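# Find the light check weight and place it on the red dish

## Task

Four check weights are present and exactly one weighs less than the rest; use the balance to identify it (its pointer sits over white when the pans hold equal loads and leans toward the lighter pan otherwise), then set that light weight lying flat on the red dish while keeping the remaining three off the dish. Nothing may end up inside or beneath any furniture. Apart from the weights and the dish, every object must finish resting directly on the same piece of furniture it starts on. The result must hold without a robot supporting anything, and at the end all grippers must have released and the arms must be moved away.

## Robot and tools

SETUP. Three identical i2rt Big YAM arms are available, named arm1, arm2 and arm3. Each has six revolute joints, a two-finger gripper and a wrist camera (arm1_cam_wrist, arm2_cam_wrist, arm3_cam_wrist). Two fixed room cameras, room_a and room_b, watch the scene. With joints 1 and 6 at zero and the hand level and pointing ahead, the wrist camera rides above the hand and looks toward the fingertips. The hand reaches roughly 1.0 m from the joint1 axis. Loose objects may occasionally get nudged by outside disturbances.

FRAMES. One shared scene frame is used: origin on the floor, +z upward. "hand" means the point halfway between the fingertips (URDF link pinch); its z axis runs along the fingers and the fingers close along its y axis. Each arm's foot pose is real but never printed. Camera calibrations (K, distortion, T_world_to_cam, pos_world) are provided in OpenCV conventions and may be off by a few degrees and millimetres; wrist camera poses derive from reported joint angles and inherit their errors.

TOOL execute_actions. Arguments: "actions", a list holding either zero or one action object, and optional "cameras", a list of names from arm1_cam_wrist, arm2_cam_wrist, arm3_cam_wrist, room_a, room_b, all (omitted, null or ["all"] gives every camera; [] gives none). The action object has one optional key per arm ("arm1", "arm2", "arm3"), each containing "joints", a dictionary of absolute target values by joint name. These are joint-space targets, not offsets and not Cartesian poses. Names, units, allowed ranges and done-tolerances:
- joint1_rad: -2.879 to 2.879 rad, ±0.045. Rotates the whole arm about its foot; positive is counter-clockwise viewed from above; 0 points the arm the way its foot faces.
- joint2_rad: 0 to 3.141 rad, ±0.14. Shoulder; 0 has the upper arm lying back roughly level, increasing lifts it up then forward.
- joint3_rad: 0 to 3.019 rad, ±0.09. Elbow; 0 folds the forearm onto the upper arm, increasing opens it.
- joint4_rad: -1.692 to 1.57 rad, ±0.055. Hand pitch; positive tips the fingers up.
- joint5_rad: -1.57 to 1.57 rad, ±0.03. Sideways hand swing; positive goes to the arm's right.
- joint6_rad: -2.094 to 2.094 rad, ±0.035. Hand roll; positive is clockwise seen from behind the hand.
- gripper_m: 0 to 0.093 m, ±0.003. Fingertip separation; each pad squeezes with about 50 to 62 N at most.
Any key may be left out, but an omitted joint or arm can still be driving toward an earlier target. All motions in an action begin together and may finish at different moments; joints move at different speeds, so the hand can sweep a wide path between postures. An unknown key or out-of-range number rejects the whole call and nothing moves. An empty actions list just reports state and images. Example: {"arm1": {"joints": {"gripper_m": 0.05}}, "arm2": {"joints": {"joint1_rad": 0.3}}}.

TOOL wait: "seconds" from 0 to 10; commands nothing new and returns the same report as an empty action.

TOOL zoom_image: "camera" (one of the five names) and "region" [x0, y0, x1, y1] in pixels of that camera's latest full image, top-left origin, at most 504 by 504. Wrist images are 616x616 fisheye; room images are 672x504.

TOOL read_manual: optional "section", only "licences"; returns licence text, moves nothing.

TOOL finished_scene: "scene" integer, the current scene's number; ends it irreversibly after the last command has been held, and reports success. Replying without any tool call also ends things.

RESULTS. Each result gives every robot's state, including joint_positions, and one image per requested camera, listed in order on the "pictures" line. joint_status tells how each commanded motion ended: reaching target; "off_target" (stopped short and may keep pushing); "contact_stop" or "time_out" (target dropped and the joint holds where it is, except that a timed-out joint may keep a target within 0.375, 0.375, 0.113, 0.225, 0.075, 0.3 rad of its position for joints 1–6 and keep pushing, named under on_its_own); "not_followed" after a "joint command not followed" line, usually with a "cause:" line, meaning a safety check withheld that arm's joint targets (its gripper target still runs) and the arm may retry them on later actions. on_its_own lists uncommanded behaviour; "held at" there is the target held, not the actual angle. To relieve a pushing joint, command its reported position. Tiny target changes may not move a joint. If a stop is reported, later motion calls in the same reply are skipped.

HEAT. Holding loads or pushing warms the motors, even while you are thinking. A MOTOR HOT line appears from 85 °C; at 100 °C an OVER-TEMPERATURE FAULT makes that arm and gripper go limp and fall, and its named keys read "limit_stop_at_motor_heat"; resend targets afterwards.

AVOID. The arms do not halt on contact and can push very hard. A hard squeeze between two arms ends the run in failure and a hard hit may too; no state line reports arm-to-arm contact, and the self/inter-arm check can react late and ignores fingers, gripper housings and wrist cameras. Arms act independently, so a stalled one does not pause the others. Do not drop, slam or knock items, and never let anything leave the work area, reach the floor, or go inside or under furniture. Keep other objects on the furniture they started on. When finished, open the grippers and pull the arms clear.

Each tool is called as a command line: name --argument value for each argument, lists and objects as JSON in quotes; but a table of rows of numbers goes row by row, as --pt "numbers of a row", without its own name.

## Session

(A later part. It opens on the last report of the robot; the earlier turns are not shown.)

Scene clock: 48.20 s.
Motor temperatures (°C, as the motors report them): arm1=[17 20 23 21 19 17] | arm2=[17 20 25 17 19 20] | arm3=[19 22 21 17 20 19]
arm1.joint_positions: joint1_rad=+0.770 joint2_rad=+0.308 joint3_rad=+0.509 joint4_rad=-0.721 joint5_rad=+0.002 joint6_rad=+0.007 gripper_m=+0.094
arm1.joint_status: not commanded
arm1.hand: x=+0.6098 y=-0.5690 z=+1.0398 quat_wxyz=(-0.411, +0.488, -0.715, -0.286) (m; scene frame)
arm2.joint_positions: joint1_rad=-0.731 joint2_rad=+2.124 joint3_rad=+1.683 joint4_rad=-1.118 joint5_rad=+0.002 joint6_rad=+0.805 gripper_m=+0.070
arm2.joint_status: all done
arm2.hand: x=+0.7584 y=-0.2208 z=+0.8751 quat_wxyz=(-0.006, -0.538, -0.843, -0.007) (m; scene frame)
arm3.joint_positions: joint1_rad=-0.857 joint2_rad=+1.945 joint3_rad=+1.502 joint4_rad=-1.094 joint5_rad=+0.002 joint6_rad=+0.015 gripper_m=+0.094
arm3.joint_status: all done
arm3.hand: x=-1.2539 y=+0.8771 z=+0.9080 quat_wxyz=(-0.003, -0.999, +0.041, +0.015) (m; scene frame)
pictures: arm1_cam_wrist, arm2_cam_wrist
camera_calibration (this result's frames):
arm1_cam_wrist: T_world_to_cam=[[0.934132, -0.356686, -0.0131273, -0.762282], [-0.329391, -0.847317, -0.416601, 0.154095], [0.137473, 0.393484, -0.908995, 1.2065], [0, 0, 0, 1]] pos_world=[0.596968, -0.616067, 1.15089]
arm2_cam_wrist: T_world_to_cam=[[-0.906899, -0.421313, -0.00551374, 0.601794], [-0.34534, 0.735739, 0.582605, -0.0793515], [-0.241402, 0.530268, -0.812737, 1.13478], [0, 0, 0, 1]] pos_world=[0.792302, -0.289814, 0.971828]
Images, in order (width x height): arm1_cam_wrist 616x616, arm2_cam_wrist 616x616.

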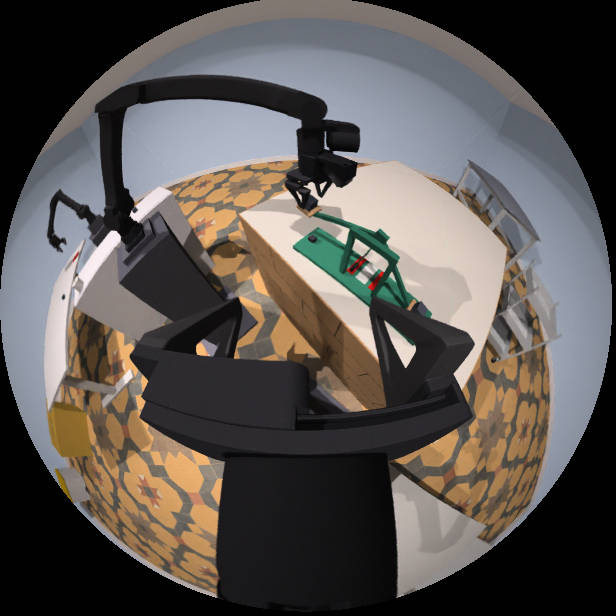

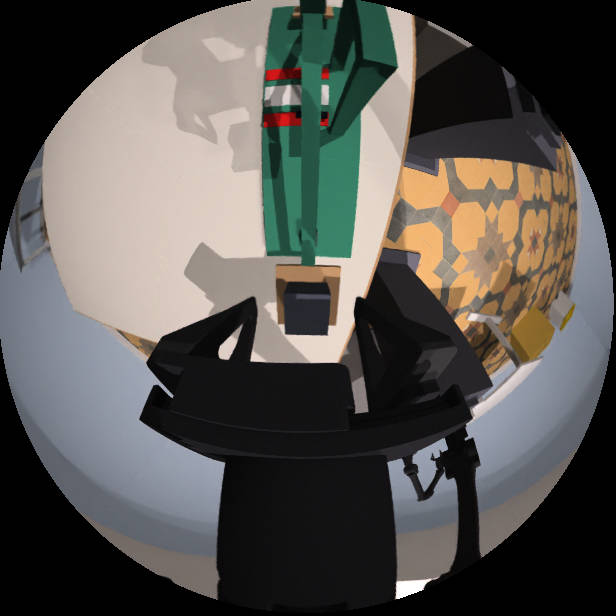

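execute_actions --actions '[{"arm2": {"joints": {"joint2_rad": 2.147, "gripper_m": 0.042}}, "arm3": {"joints": {"joint3_rad": 1.6, "joint4_rad": -1.19}}}]' --cameras '["arm1_cam_wrist", "arm2_cam_wrist"]'

Scene clock: 60.20 s.
Motor temperatures (°C, as the motors report them): arm1=[17 20 23 21 19 17] | arm2=[17 21 25 17 19 20] | arm3=[19 22 22 17 20 19]
arm1.joint_positions: joint1_rad=+0.770 joint2_rad=+0.308 joint3_rad=+0.509 joint4_rad=-0.721 joint5_rad=+0.002 joint6_rad=+0.007 gripper_m=+0.094
arm1.joint_status: not commanded
arm1.hand: x=+0.6098 y=-0.5690 z=+1.0398 quat_wxyz=(-0.411, +0.488, -0.715, -0.286) (m; scene frame)
arm2.joint_positions: joint1_rad=-0.731 joint2_rad=+2.124 joint3_rad=+1.683 joint4_rad=-1.118 joint5_rad=+0.002 joint6_rad=+0.806 gripper_m=+0.042
arm2.joint_status: all done
arm2.hand: x=+0.7584 y=-0.2208 z=+0.8751 quat_wxyz=(-0.006, -0.538, -0.843, -0.007) (m; scene frame)
arm3.joint_positions: joint1_rad=-0.857 joint2_rad=+1.945 joint3_rad=+1.568 joint4_rad=-1.174 joint5_rad=+0.002 joint6_rad=+0.015 gripper_m=+0.094
arm3.joint_status: all done
arm3.hand: x=-1.2604 y=+0.8777 z=+0.9308 quat_wxyz=(-0.004, -0.999, +0.041, +0.008) (m; scene frame)
pictures: arm1_cam_wrist, arm2_cam_wrist
camera_calibration (this result's frames):
arm1_cam_wrist: T_world_to_cam=[[0.934132, -0.356686, -0.0131273, -0.762282], [-0.329391, -0.847317, -0.416601, 0.154095], [0.137473, 0.393484, -0.908995, 1.2065], [0, 0, 0, 1]] pos_world=[0.596968, -0.616067, 1.15089]
arm2_cam_wrist: T_world_to_cam=[[-0.907059, -0.420967, -0.00551517, 0.601993], [-0.345059, 0.735867, 0.582611, -0.0795417], [-0.241201, 0.530365, -0.812733, 1.13465], [0, 0, 0, 1]] pos_world=[0.792276, -0.289827, 0.971828]
Images, in order (width x height): arm1_cam_wrist 616x616, arm2_cam_wrist 616x616.

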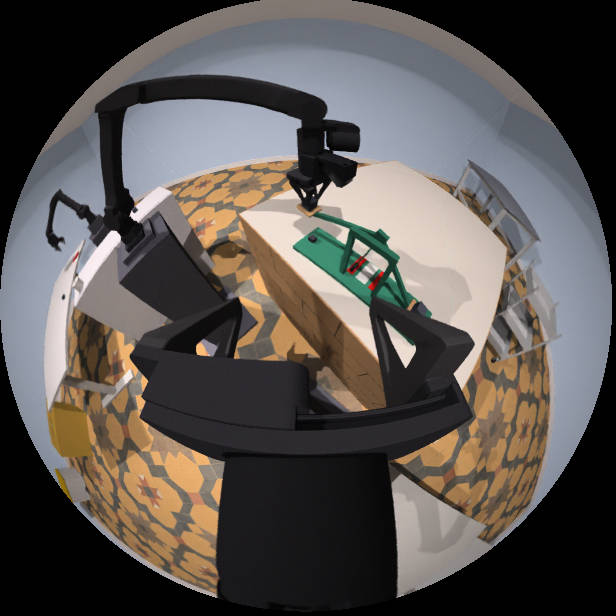

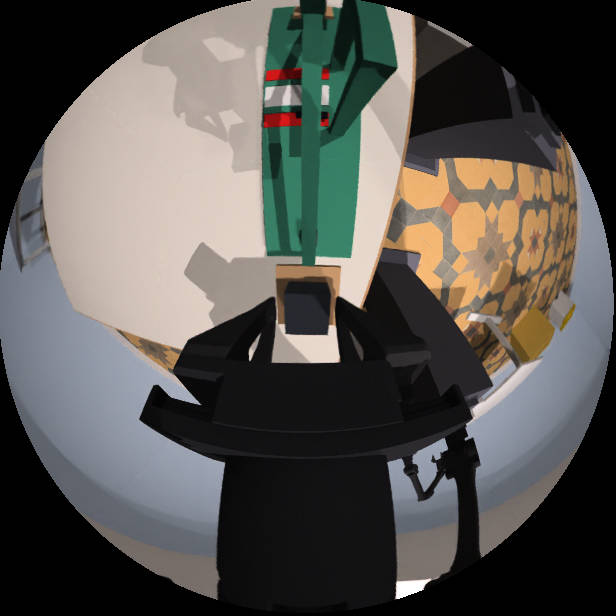

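zoom_image --camera "arm2_cam_wrist" --region '[260, 260, 360, 360]'

zoom_image --camera "arm1_cam_wrist" --region '[285, 170, 335, 225]'

Region (260, 260, 360, 360) of arm2_cam_wrist's 616x616 image, scaled by 5.040, with more detail than that image has.

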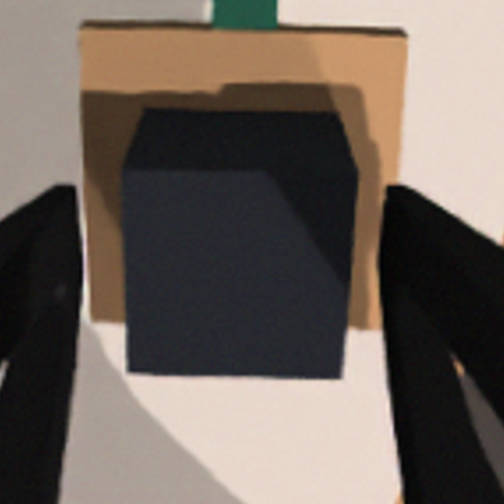

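Region (285, 170, 335, 225) of arm1_cam_wrist's 616x616 image, scaled by 9.164, with more detail than that image has; it fills the left 458 columns of this view, and the rest is white.

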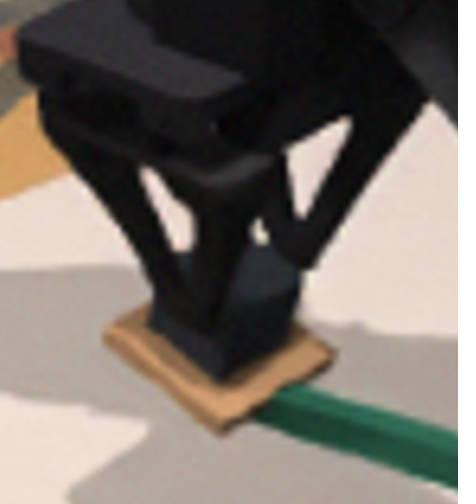

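execute_actions --actions '[{"arm2": {"joints": {"joint2_rad": 2.126, "gripper_m": 0.018}}}]' --cameras '["arm1_cam_wrist", "arm2_cam_wrist"]'

Scene clock: 64.40 s.
Motor temperatures (°C, as the motors report them): arm1=[17 20 23 21 19 17] | arm2=[17 21 25 17 19 20] | arm3=[19 22 23 17 20 19]
arm1.joint_positions: joint1_rad=+0.770 joint2_rad=+0.308 joint3_rad=+0.509 joint4_rad=-0.721 joint5_rad=+0.002 joint6_rad=+0.007 gripper_m=+0.094
arm1.joint_status: not commanded
arm1.hand: x=+0.6098 y=-0.5690 z=+1.0398 quat_wxyz=(-0.411, +0.488, -0.715, -0.286) (m; scene frame)
arm2.joint_positions: joint1_rad=-0.731 joint2_rad=+2.124 joint3_rad=+1.683 joint4_rad=-1.118 joint5_rad=+0.002 joint6_rad=+0.806 gripper_m=+0.029
arm2.joint_status: gripper_m off_target (ended at +0.029, target +0.018); the others done
arm2.hand: x=+0.7585 y=-0.2209 z=+0.8751 quat_wxyz=(-0.007, -0.538, -0.843, -0.006) (m; scene frame)
arm3.joint_positions: joint1_rad=-0.857 joint2_rad=+1.945 joint3_rad=+1.568 joint4_rad=-1.174 joint5_rad=+0.002 joint6_rad=+0.015 gripper_m=+0.094
arm3.joint_status: not commanded
arm3.hand: x=-1.2604 y=+0.8777 z=+0.9308 quat_wxyz=(-0.004, -0.999, +0.041, +0.008) (m; scene frame)
pictures: arm1_cam_wrist, arm2_cam_wrist
camera_calibration (this result's frames):
arm1_cam_wrist: T_world_to_cam=[[0.934132, -0.356686, -0.0131273, -0.762282], [-0.329391, -0.847317, -0.416601, 0.154095], [0.137473, 0.393484, -0.908995, 1.2065], [0, 0, 0, 1]] pos_world=[0.596968, -0.616067, 1.15089]
arm2_cam_wrist: T_world_to_cam=[[-0.907062, -0.42096, -0.00552564, 0.602028], [-0.345189, 0.736152, 0.582172, -0.0789053], [-0.241003, 0.529974, -0.813047, 1.13475], [0, 0, 0, 1]] pos_world=[0.792319, -0.289873, 0.97187]
Images, in order (width x height): arm1_cam_wrist 616x616, arm2_cam_wrist 616x616.

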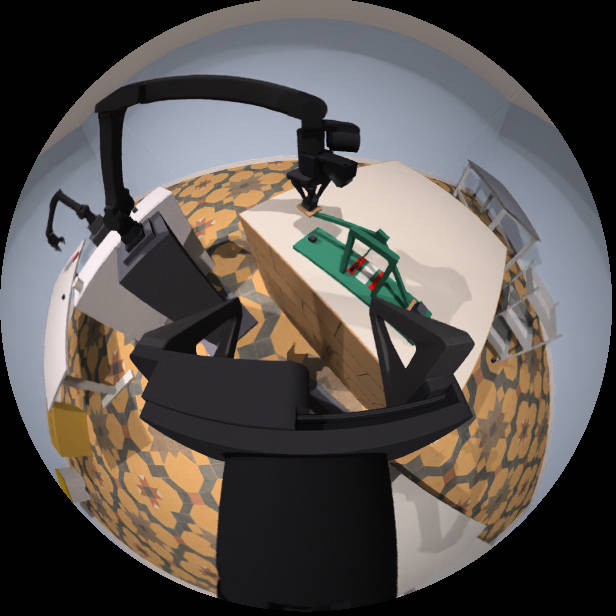

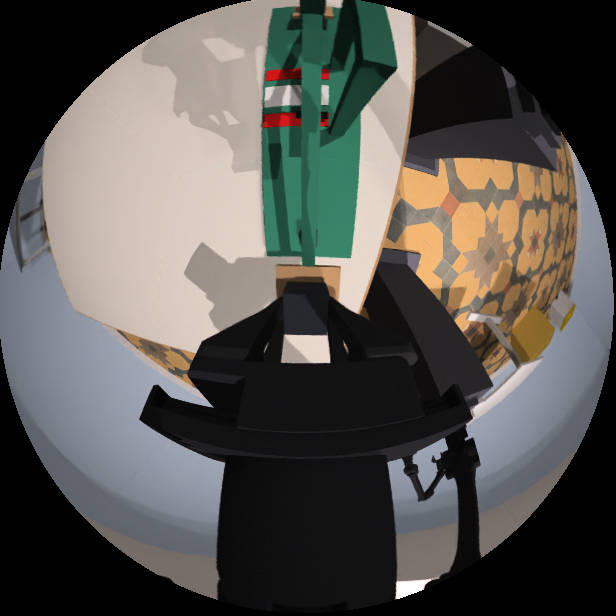

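zoom_image --camera "arm2_cam_wrist" --region '[260, 260, 360, 360]'

zoom_image --camera "arm1_cam_wrist" --region '[285, 170, 335, 225]'

Region (260, 260, 360, 360) of arm2_cam_wrist's 616x616 image, scaled by 5.040, with more detail than that image has.

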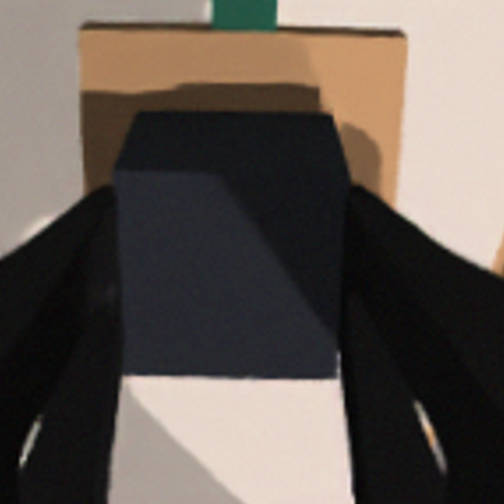

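Region (285, 170, 335, 225) of arm1_cam_wrist's 616x616 image, scaled by 9.164, with more detail than that image has; it fills the left 458 columns of this view, and the rest is white.

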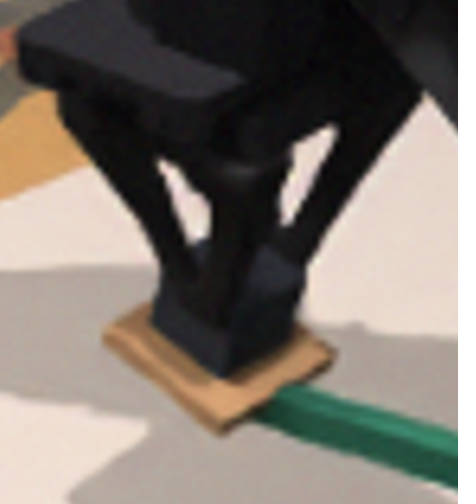

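execute_actions --actions '[{"arm2": {"joints": {"joint1_rad": 2.09, "joint2_rad": 1.965, "joint5_rad": 0.176, "gripper_m": 0.012}}, "arm3": {"joints": {"joint1_rad": 0.86, "joint3_rad": 1.69, "joint4_rad": -1.3, "joint6_rad": -0.975}}}]'

Scene clock: 72.10 s.
Motor temperatures (°C, as the motors report them): arm1=[17 20 23 21 19 17] | arm2=[17 21 25 17 19 20] | arm3=[19 22 23 17 20 19]
arm1.joint_positions: joint1_rad=+0.770 joint2_rad=+0.308 joint3_rad=+0.509 joint4_rad=-0.721 joint5_rad=+0.002 joint6_rad=+0.007 gripper_m=+0.094
arm1.joint_status: not commanded
arm1.hand: x=+0.6098 y=-0.5690 z=+1.0398 quat_wxyz=(-0.411, +0.488, -0.715, -0.286) (m; scene frame)
arm2.joint_positions: joint1_rad=+2.098 joint2_rad=+1.966 joint3_rad=+1.673 joint4_rad=-1.104 joint5_rad=+0.173 joint6_rad=+0.807 gripper_m=+0.029
arm2.joint_status: gripper_m off_target (ended at +0.029, target +0.012); the others done
arm2.hand: x=-0.3274 y=+0.3898 z=+0.9689 quat_wxyz=(-0.085, +0.738, -0.663, -0.094) (m; scene frame)
arm3.joint_positions: joint1_rad=+0.871 joint2_rad=+1.945 joint3_rad=+1.665 joint4_rad=-1.283 joint5_rad=-0.001 joint6_rad=-0.959 gripper_m=+0.094
arm3.joint_status: all done
arm3.hand: x=-0.6257 y=+0.2483 z=+0.9750 quat_wxyz=(-0.005, -0.258, -0.966, +0.008) (m; scene frame)
pictures: arm1_cam_wrist, arm2_cam_wrist, arm3_cam_wrist, room_a, room_b
camera_calibration (this result's frames):
arm1_cam_wrist: T_world_to_cam=[[0.934132, -0.356686, -0.0131273, -0.762282], [-0.329391, -0.847317, -0.416601, 0.154095], [0.137473, 0.393484, -0.908995, 1.2065], [0, 0, 0, 1]] pos_world=[0.596968, -0.616067, 1.15089]
arm2_cam_wrist: T_world_to_cam=[[0.99447, 0.104229, 0.0128618, 0.274675], [0.0924325, -0.926825, 0.363939, 0.0450074], [0.0498538, -0.360738, -0.931334, 1.18265], [0, 0, 0, 1]] pos_world=[-0.336276, 0.439711, 1.08153]
arm3_cam_wrist: T_world_to_cam=[[-0.513599, -0.858, -0.00722966, -0.0990314], [-0.71029, 0.420423, 0.564564, -1.09097], [-0.481356, 0.295094, -0.825358, 0.55569], [0, 0, 0, 1]] pos_world=[-0.558285, 0.20972, 1.07385]
Images, in order (width x height): arm1_cam_wrist 616x616, arm2_cam_wrist 616x616, arm3_cam_wrist 616x616, room_a 672x504, room_b 672x504.

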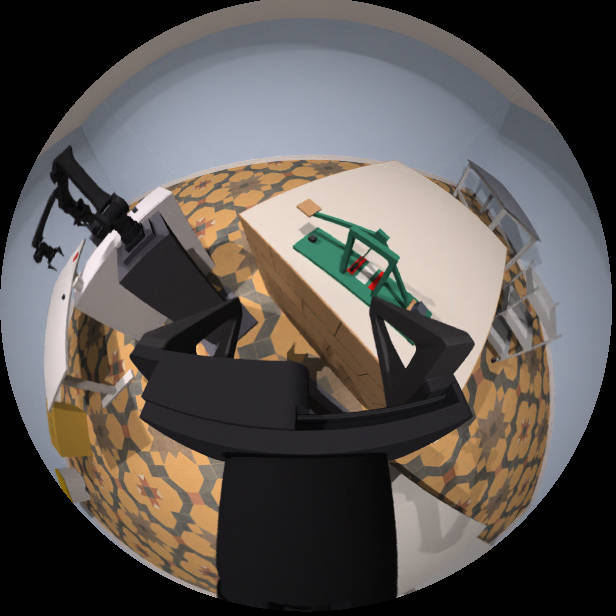

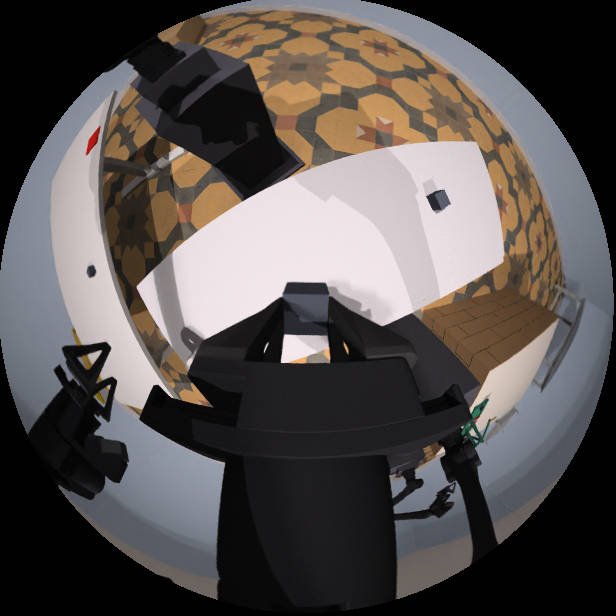

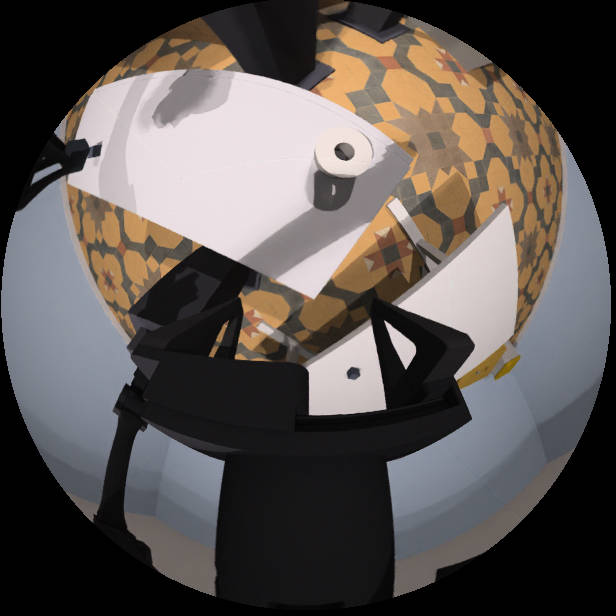

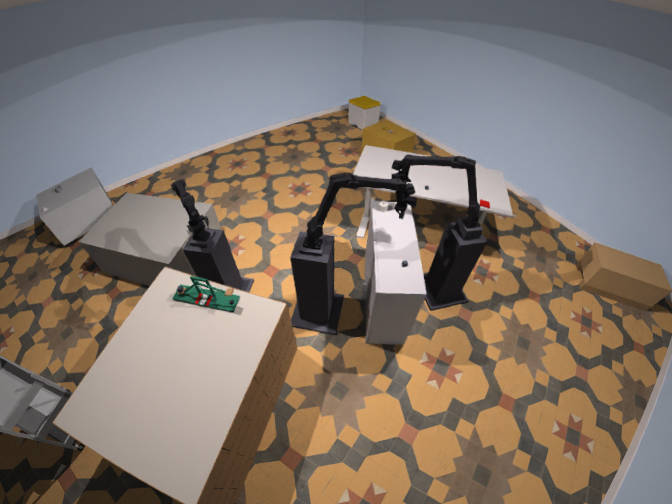

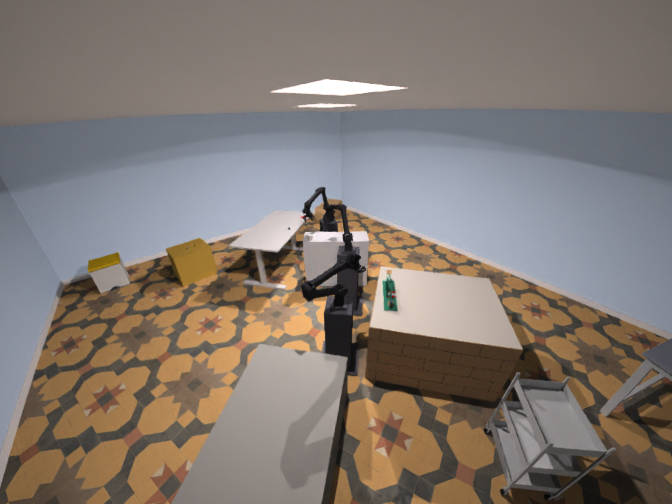

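zoom_image --camera "arm2_cam_wrist" --region '[410, 170, 470, 230]'

zoom_image --camera "arm2_cam_wrist" --region '[120, 120, 520, 380]'

zoom_image --camera "arm3_cam_wrist" --region '[10, 60, 150, 220]'

zoom_image --camera "arm3_cam_wrist" --region '[260, 100, 440, 310]'

Region (410, 170, 470, 230) of arm2_cam_wrist's 616x616 image, scaled by 8.400, with more detail than that image has.

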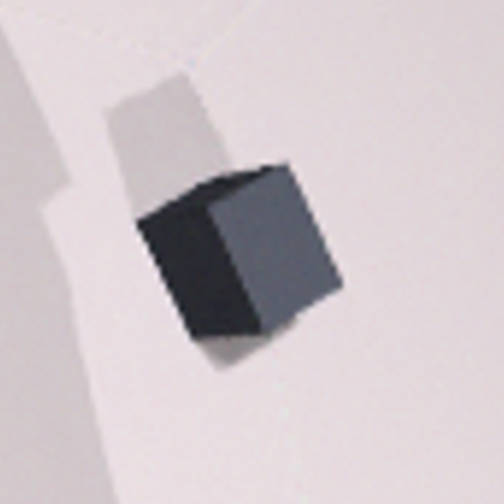

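Region (120, 120, 520, 380) of arm2_cam_wrist's 616x616 image, scaled by 1.260, with more detail than that image has; it fills the top 328 rows of this view, and the rest is white.

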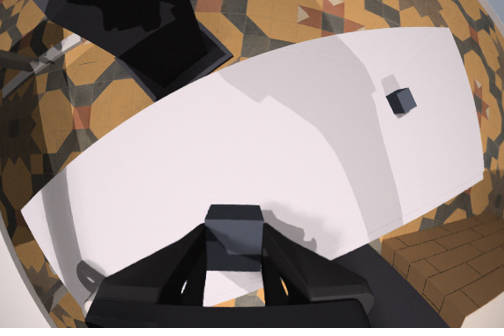

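Region (10, 60, 150, 220) of arm3_cam_wrist's 616x616 image, scaled by 3.150, with more detail than that image has; it fills the left 441 columns of this view, and the rest is white.

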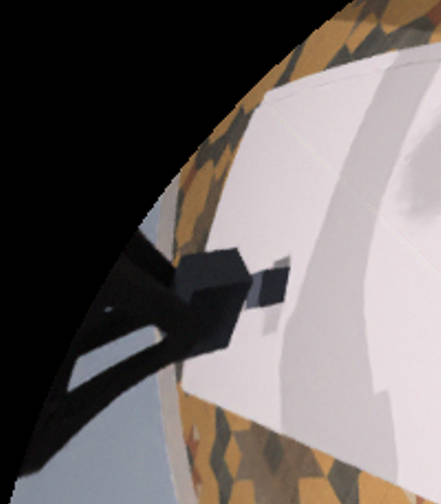

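Region (260, 100, 440, 310) of arm3_cam_wrist's 616x616 image, scaled by 2.400, with more detail than that image has; it fills the left 432 columns of this view, and the rest is white.

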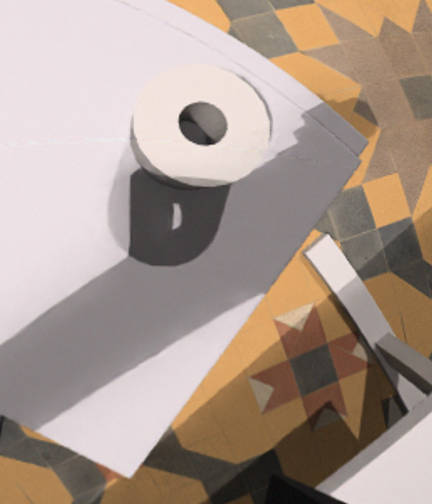

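zoom_image --camera "arm2_cam_wrist" --region '[120, 265, 170, 315]'

zoom_image --camera "arm2_cam_wrist" --region '[440, 130, 520, 280]'

zoom_image --camera "arm2_cam_wrist" --region '[260, 260, 420, 370]'

Region (120, 265, 170, 315) of arm2_cam_wrist's 616x616 image, scaled by 10.080, with more detail than that image has.

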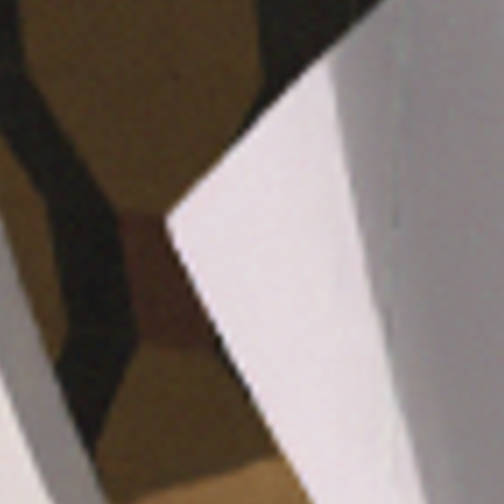

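Region (440, 130, 520, 280) of arm2_cam_wrist's 616x616 image, scaled by 3.360, with more detail than that image has; it fills the left 269 columns of this view, and the rest is white.

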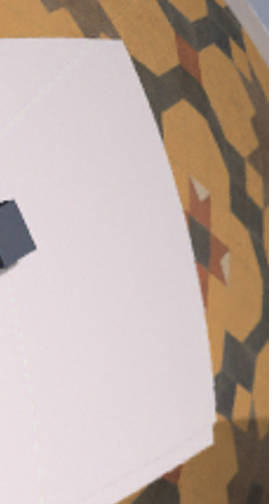

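Region (260, 260, 420, 370) of arm2_cam_wrist's 616x616 image, scaled by 3.150, with more detail than that image has; it fills the top 346 rows of this view, and the rest is white.

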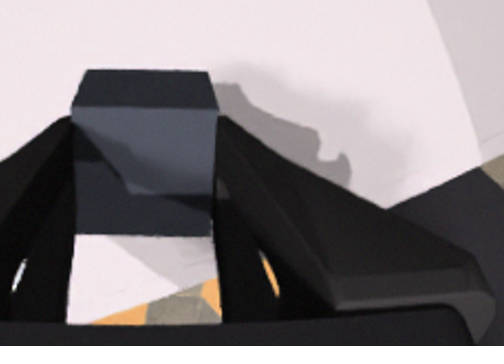

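execute_actions --actions '[]'

Scene clock: 77.00 s.
Motor temperatures (°C, as the motors report them): arm1=[17 20 23 21 19 17] | arm2=[17 21 25 17 19 20] | arm3=[19 22 23 17 20 19]
arm1.joint_positions: joint1_rad=+0.770 joint2_rad=+0.308 joint3_rad=+0.509 joint4_rad=-0.721 joint5_rad=+0.002 joint6_rad=+0.007 gripper_m=+0.094
arm1.joint_status: not commanded
arm1.hand: x=+0.6098 y=-0.5690 z=+1.0398 quat_wxyz=(-0.411, +0.488, -0.715, -0.286) (m; scene frame)
arm2.joint_positions: joint1_rad=+2.098 joint2_rad=+1.966 joint3_rad=+1.673 joint4_rad=-1.104 joint5_rad=+0.173 joint6_rad=+0.807 gripper_m=+0.029
arm2.joint_status: gripper_m off_target (ended at +0.029, target +0.012); the others done
arm2.hand: x=-0.3274 y=+0.3898 z=+0.9689 quat_wxyz=(-0.085, +0.738, -0.663, -0.094) (m; scene frame)
arm3.joint_positions: joint1_rad=+0.871 joint2_rad=+1.945 joint3_rad=+1.665 joint4_rad=-1.283 joint5_rad=-0.001 joint6_rad=-0.959 gripper_m=+0.094
arm3.joint_status: all done
arm3.hand: x=-0.6257 y=+0.2483 z=+0.9750 quat_wxyz=(-0.005, -0.258, -0.966, +0.008) (m; scene frame)
pictures: arm1_cam_wrist, arm2_cam_wrist, arm3_cam_wrist, room_a, room_b
camera_calibration (this result's frames):
arm1_cam_wrist: T_world_to_cam=[[0.934132, -0.356686, -0.0131273, -0.762282], [-0.329391, -0.847317, -0.416601, 0.154095], [0.137473, 0.393484, -0.908995, 1.2065], [0, 0, 0, 1]] pos_world=[0.596968, -0.616067, 1.15089]
arm2_cam_wrist: T_world_to_cam=[[0.99447, 0.104229, 0.0128618, 0.274675], [0.0924325, -0.926825, 0.363939, 0.0450074], [0.0498538, -0.360738, -0.931334, 1.18265], [0, 0, 0, 1]] pos_world=[-0.336276, 0.439711, 1.08153]
arm3_cam_wrist: T_world_to_cam=[[-0.513599, -0.858, -0.00722966, -0.0990314], [-0.71029, 0.420423, 0.564564, -1.09097], [-0.481356, 0.295094, -0.825358, 0.55569], [0, 0, 0, 1]] pos_world=[-0.558285, 0.20972, 1.07385]
Images, in order (width x height): arm1_cam_wrist 616x616, arm2_cam_wrist 616x616, arm3_cam_wrist 616x616, room_a 672x504, room_b 672x504.

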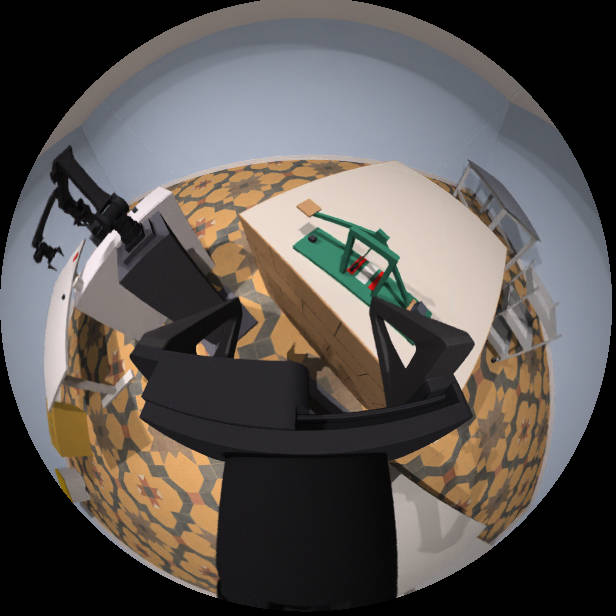

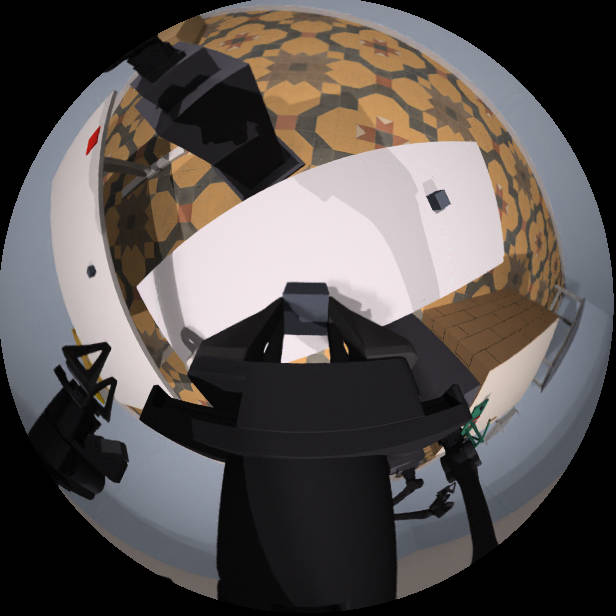

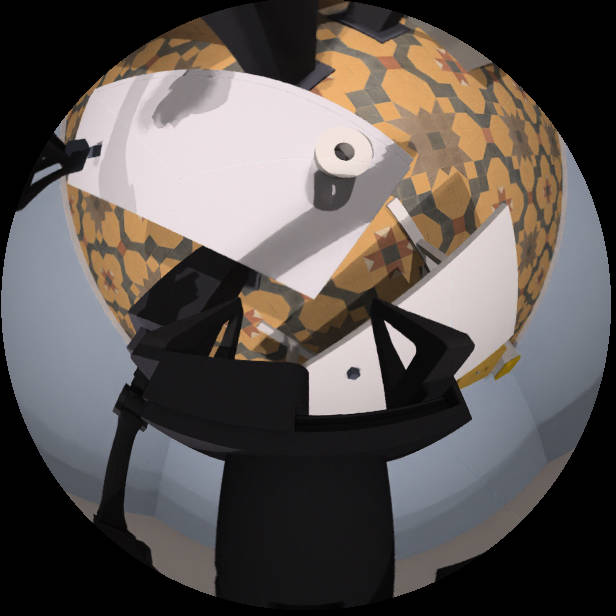

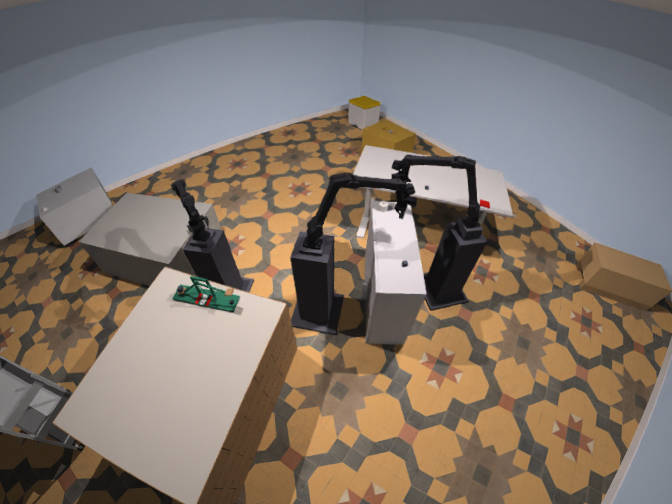

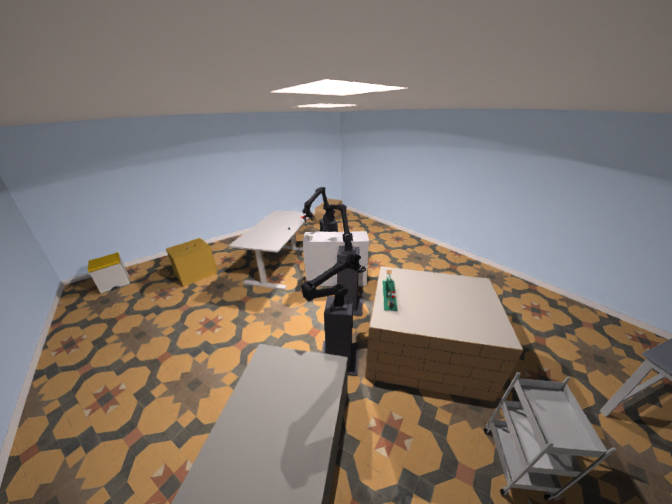

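zoom_image --camera "room_a" --region '[340, 140, 520, 360]'

zoom_image --camera "room_b" --region '[280, 180, 400, 300]'

Region (340, 140, 520, 360) of room_a's 672x504 image, scaled by 2.291, with more detail than that image has; it fills the left 412 columns of this view, and the rest is white.

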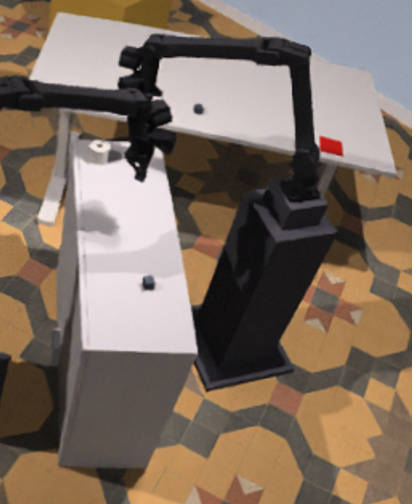

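Region (280, 180, 400, 300) of room_b's 672x504 image, scaled by 4.200, with more detail than that image has.

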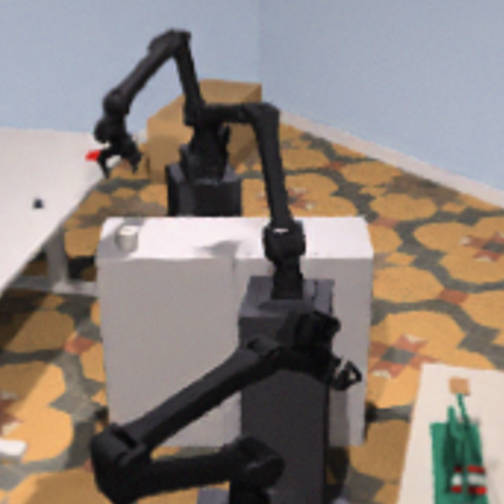

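zoom_image --camera "room_a" --region '[355, 280, 435, 360]'

Region (355, 280, 435, 360) of room_a's 672x504 image, scaled by 6.300, with more detail than that image has.

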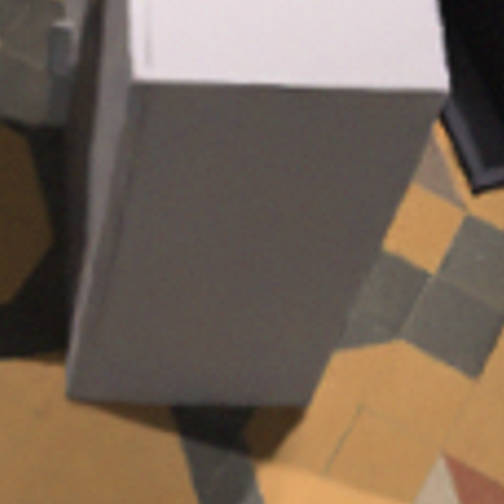

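execute_actions --actions '[{"arm2": {"joints": {"joint2_rad": 2.153, "joint3_rad": 1.533, "joint4_rad": -0.757}}}]' --cameras '["arm2_cam_wrist", "arm3_cam_wrist", "room_a"]'

Scene clock: 83.63 s.
Motor temperatures (°C, as the motors report them): arm1=[17 20 23 21 19 17] | arm2=[17 21 25 17 19 20] | arm3=[19 23 24 17 20 19]
arm1.joint_positions: joint1_rad=+0.770 joint2_rad=+0.308 joint3_rad=+0.509 joint4_rad=-0.721 joint5_rad=+0.002 joint6_rad=+0.007 gripper_m=+0.094
arm1.joint_status: not commanded
arm1.hand: x=+0.6098 y=-0.5690 z=+1.0398 quat_wxyz=(-0.411, +0.488, -0.715, -0.286) (m; scene frame)
arm2.joint_positions: joint1_rad=+2.098 joint2_rad=+2.169 joint3_rad=+1.516 joint4_rad=-0.770 joint5_rad=+0.177 joint6_rad=+0.808 gripper_m=+0.029
arm2.joint_status: all done
arm2.hand: x=-0.3191 y=+0.3877 z=+0.7976 quat_wxyz=(-0.088, +0.738, -0.664, -0.081) (m; scene frame)
arm3.joint_positions: joint1_rad=+0.871 joint2_rad=+1.945 joint3_rad=+1.665 joint4_rad=-1.283 joint5_rad=-0.001 joint6_rad=-0.959 gripper_m=+0.094
arm3.joint_status: not commanded
arm3.hand: x=-0.6257 y=+0.2483 z=+0.9750 quat_wxyz=(-0.005, -0.258, -0.966, +0.008) (m; scene frame)
pictures: arm2_cam_wrist, arm3_cam_wrist, room_a
camera_calibration (this result's frames):
arm2_cam_wrist: T_world_to_cam=[[0.994261, 0.10124, 0.0345788, 0.252629], [0.0808399, -0.922678, 0.377001, 0.0889526], [0.0700728, -0.372042, -0.925567, 1.02827], [0, 0, 0, 1]] pos_world=[-0.330424, 0.439059, 0.909465]
arm3_cam_wrist: T_world_to_cam=[[-0.513599, -0.858, -0.00722966, -0.0990314], [-0.71029, 0.420423, 0.564564, -1.09097], [-0.481356, 0.295094, -0.825358, 0.55569], [0, 0, 0, 1]] pos_world=[-0.558285, 0.20972, 1.07385]
Images, in order (width x height): arm2_cam_wrist 616x616, arm3_cam_wrist 616x616, room_a 672x504.

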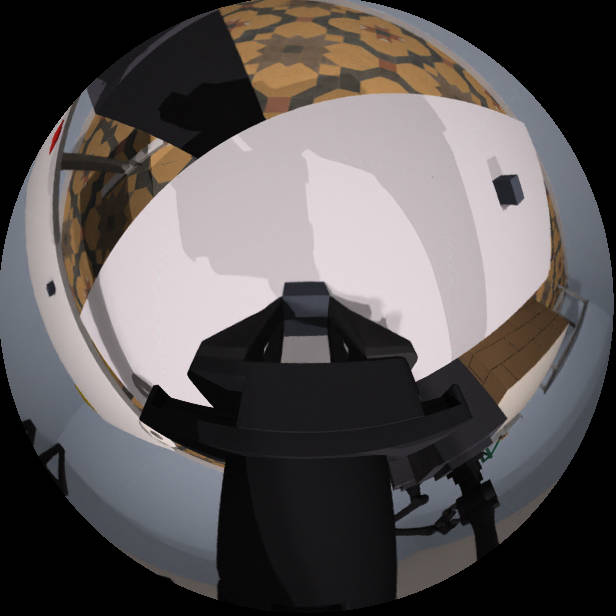

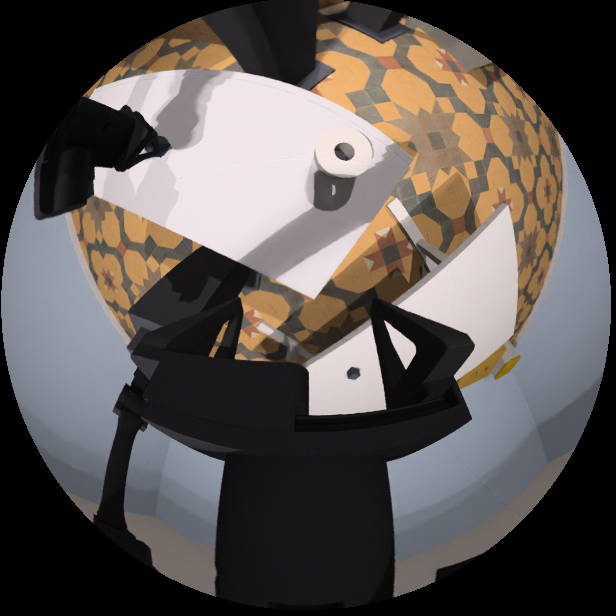

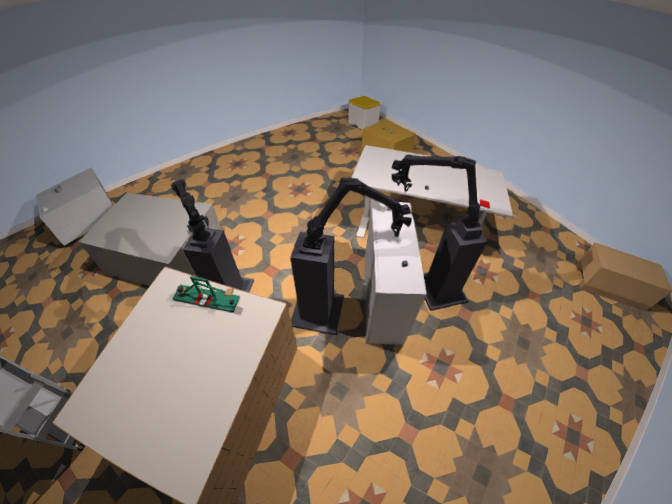

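zoom_image --camera "arm3_cam_wrist" --region '[110, 90, 220, 200]'

zoom_image --camera "arm2_cam_wrist" --region '[250, 250, 370, 370]'

zoom_image --camera "room_a" --region '[365, 190, 435, 260]'

Region (110, 90, 220, 200) of arm3_cam_wrist's 616x616 image, scaled by 4.582, with more detail than that image has.

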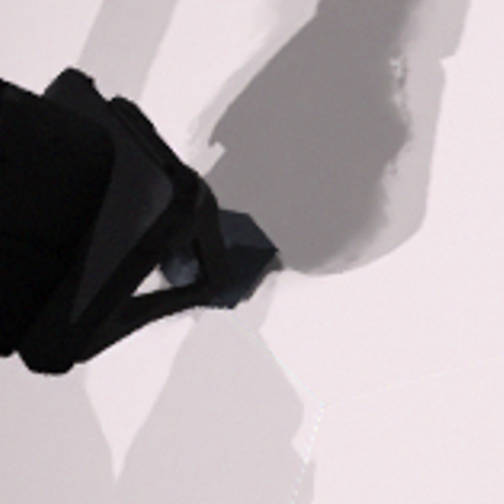

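Region (250, 250, 370, 370) of arm2_cam_wrist's 616x616 image, scaled by 4.200, with more detail than that image has.

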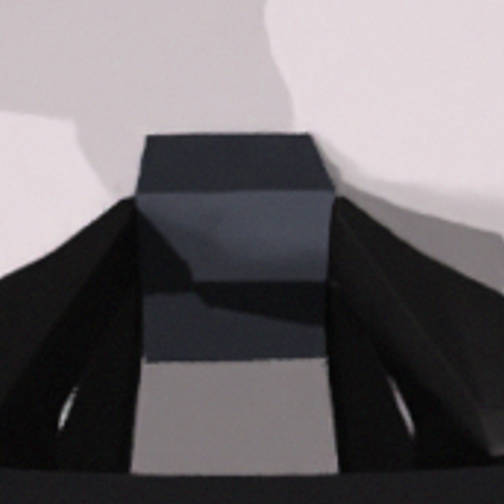

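Region (365, 190, 435, 260) of room_a's 672x504 image, scaled by 7.200, with more detail than that image has.

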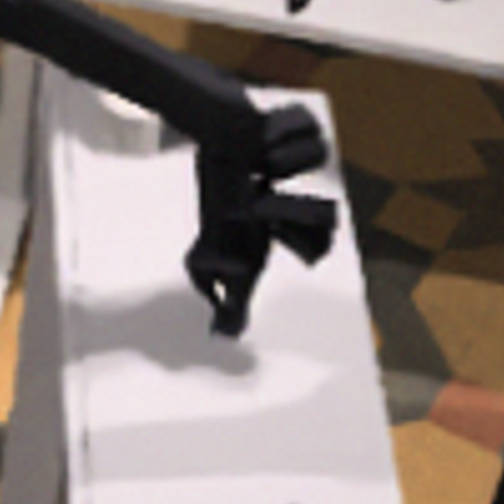

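zoom_image --camera "arm2_cam_wrist" --region '[470, 100, 590, 300]'

zoom_image --camera "arm2_cam_wrist" --region '[50, 270, 150, 370]'

Region (470, 100, 590, 300) of arm2_cam_wrist's 616x616 image, scaled by 2.520, with more detail than that image has; it fills the left 302 columns of this view, and the rest is white.

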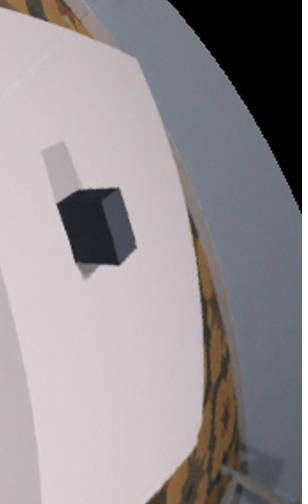

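Region (50, 270, 150, 370) of arm2_cam_wrist's 616x616 image, scaled by 5.040, with more detail than that image has.

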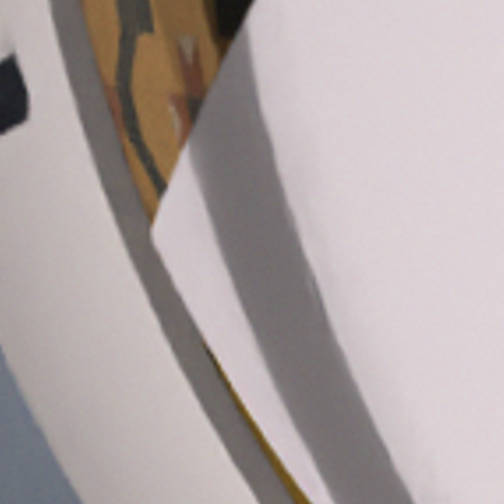

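execute_actions --actions '[{"arm2": {"joints": {"joint3_rad": 1.501, "joint4_rad": -0.738}}}]' --cameras '["arm2_cam_wrist", "arm3_cam_wrist"]'

Scene clock: 93.70 s.
Motor temperatures (°C, as the motors report them): arm1=[17 20 24 21 19 17] | arm2=[17 21 25 17 19 20] | arm3=[19 23 24 17 20 19]
arm1.joint_positions: joint1_rad=+0.770 joint2_rad=+0.308 joint3_rad=+0.509 joint4_rad=-0.721 joint5_rad=+0.002 joint6_rad=+0.007 gripper_m=+0.094
arm1.joint_status: not commanded
arm1.hand: x=+0.6098 y=-0.5690 z=+1.0398 quat_wxyz=(-0.411, +0.488, -0.715, -0.286) (m; scene frame)
arm2.joint_positions: joint1_rad=+2.098 joint2_rad=+2.169 joint3_rad=+1.499 joint4_rad=-0.751 joint5_rad=+0.177 joint6_rad=+0.808 gripper_m=+0.029
arm2.joint_status: all done
arm2.hand: x=-0.3162 y=+0.3856 z=+0.7925 quat_wxyz=(-0.088, +0.738, -0.664, -0.082) (m; scene frame)
arm3.joint_positions: joint1_rad=+0.871 joint2_rad=+1.945 joint3_rad=+1.665 joint4_rad=-1.283 joint5_rad=-0.001 joint6_rad=-0.959 gripper_m=+0.094
arm3.joint_status: not commanded
arm3.hand: x=-0.6257 y=+0.2483 z=+0.9750 quat_wxyz=(-0.005, -0.258, -0.966, +0.008) (m; scene frame)
pictures: arm2_cam_wrist, arm3_cam_wrist
camera_calibration (this result's frames):
arm2_cam_wrist: T_world_to_cam=[[0.99431, 0.101225, 0.0331782, 0.251274], [0.0814355, -0.923108, 0.37582, 0.0900009], [0.0686693, -0.37098, -0.926098, 1.02213], [0, 0, 0, 1]] pos_world=[-0.327362, 0.436837, 0.904436]
arm3_cam_wrist: T_world_to_cam=[[-0.513599, -0.858, -0.00722966, -0.0990314], [-0.71029, 0.420423, 0.564564, -1.09097], [-0.481356, 0.295094, -0.825358, 0.55569], [0, 0, 0, 1]] pos_world=[-0.558285, 0.20972, 1.07385]
Images, in order (width x height): arm2_cam_wrist 616x616, arm3_cam_wrist 616x616.

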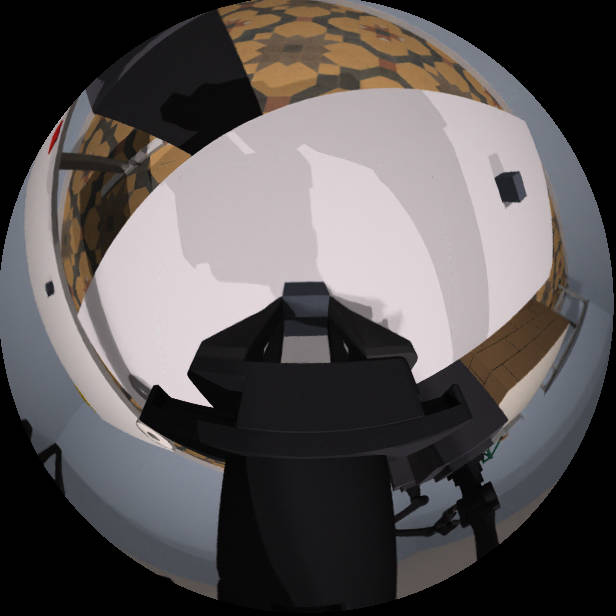

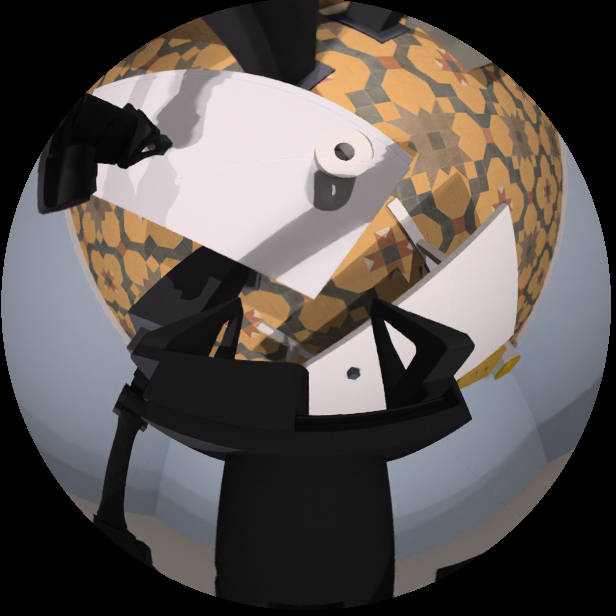

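zoom_image --camera "arm2_cam_wrist" --region '[250, 250, 370, 370]'

Region (250, 250, 370, 370) of arm2_cam_wrist's 616x616 image, scaled by 4.200, with more detail than that image has.

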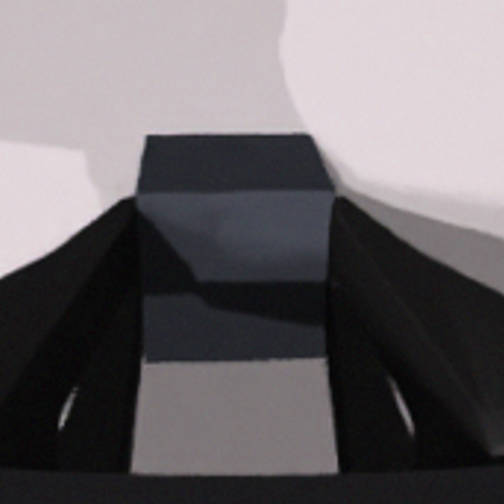

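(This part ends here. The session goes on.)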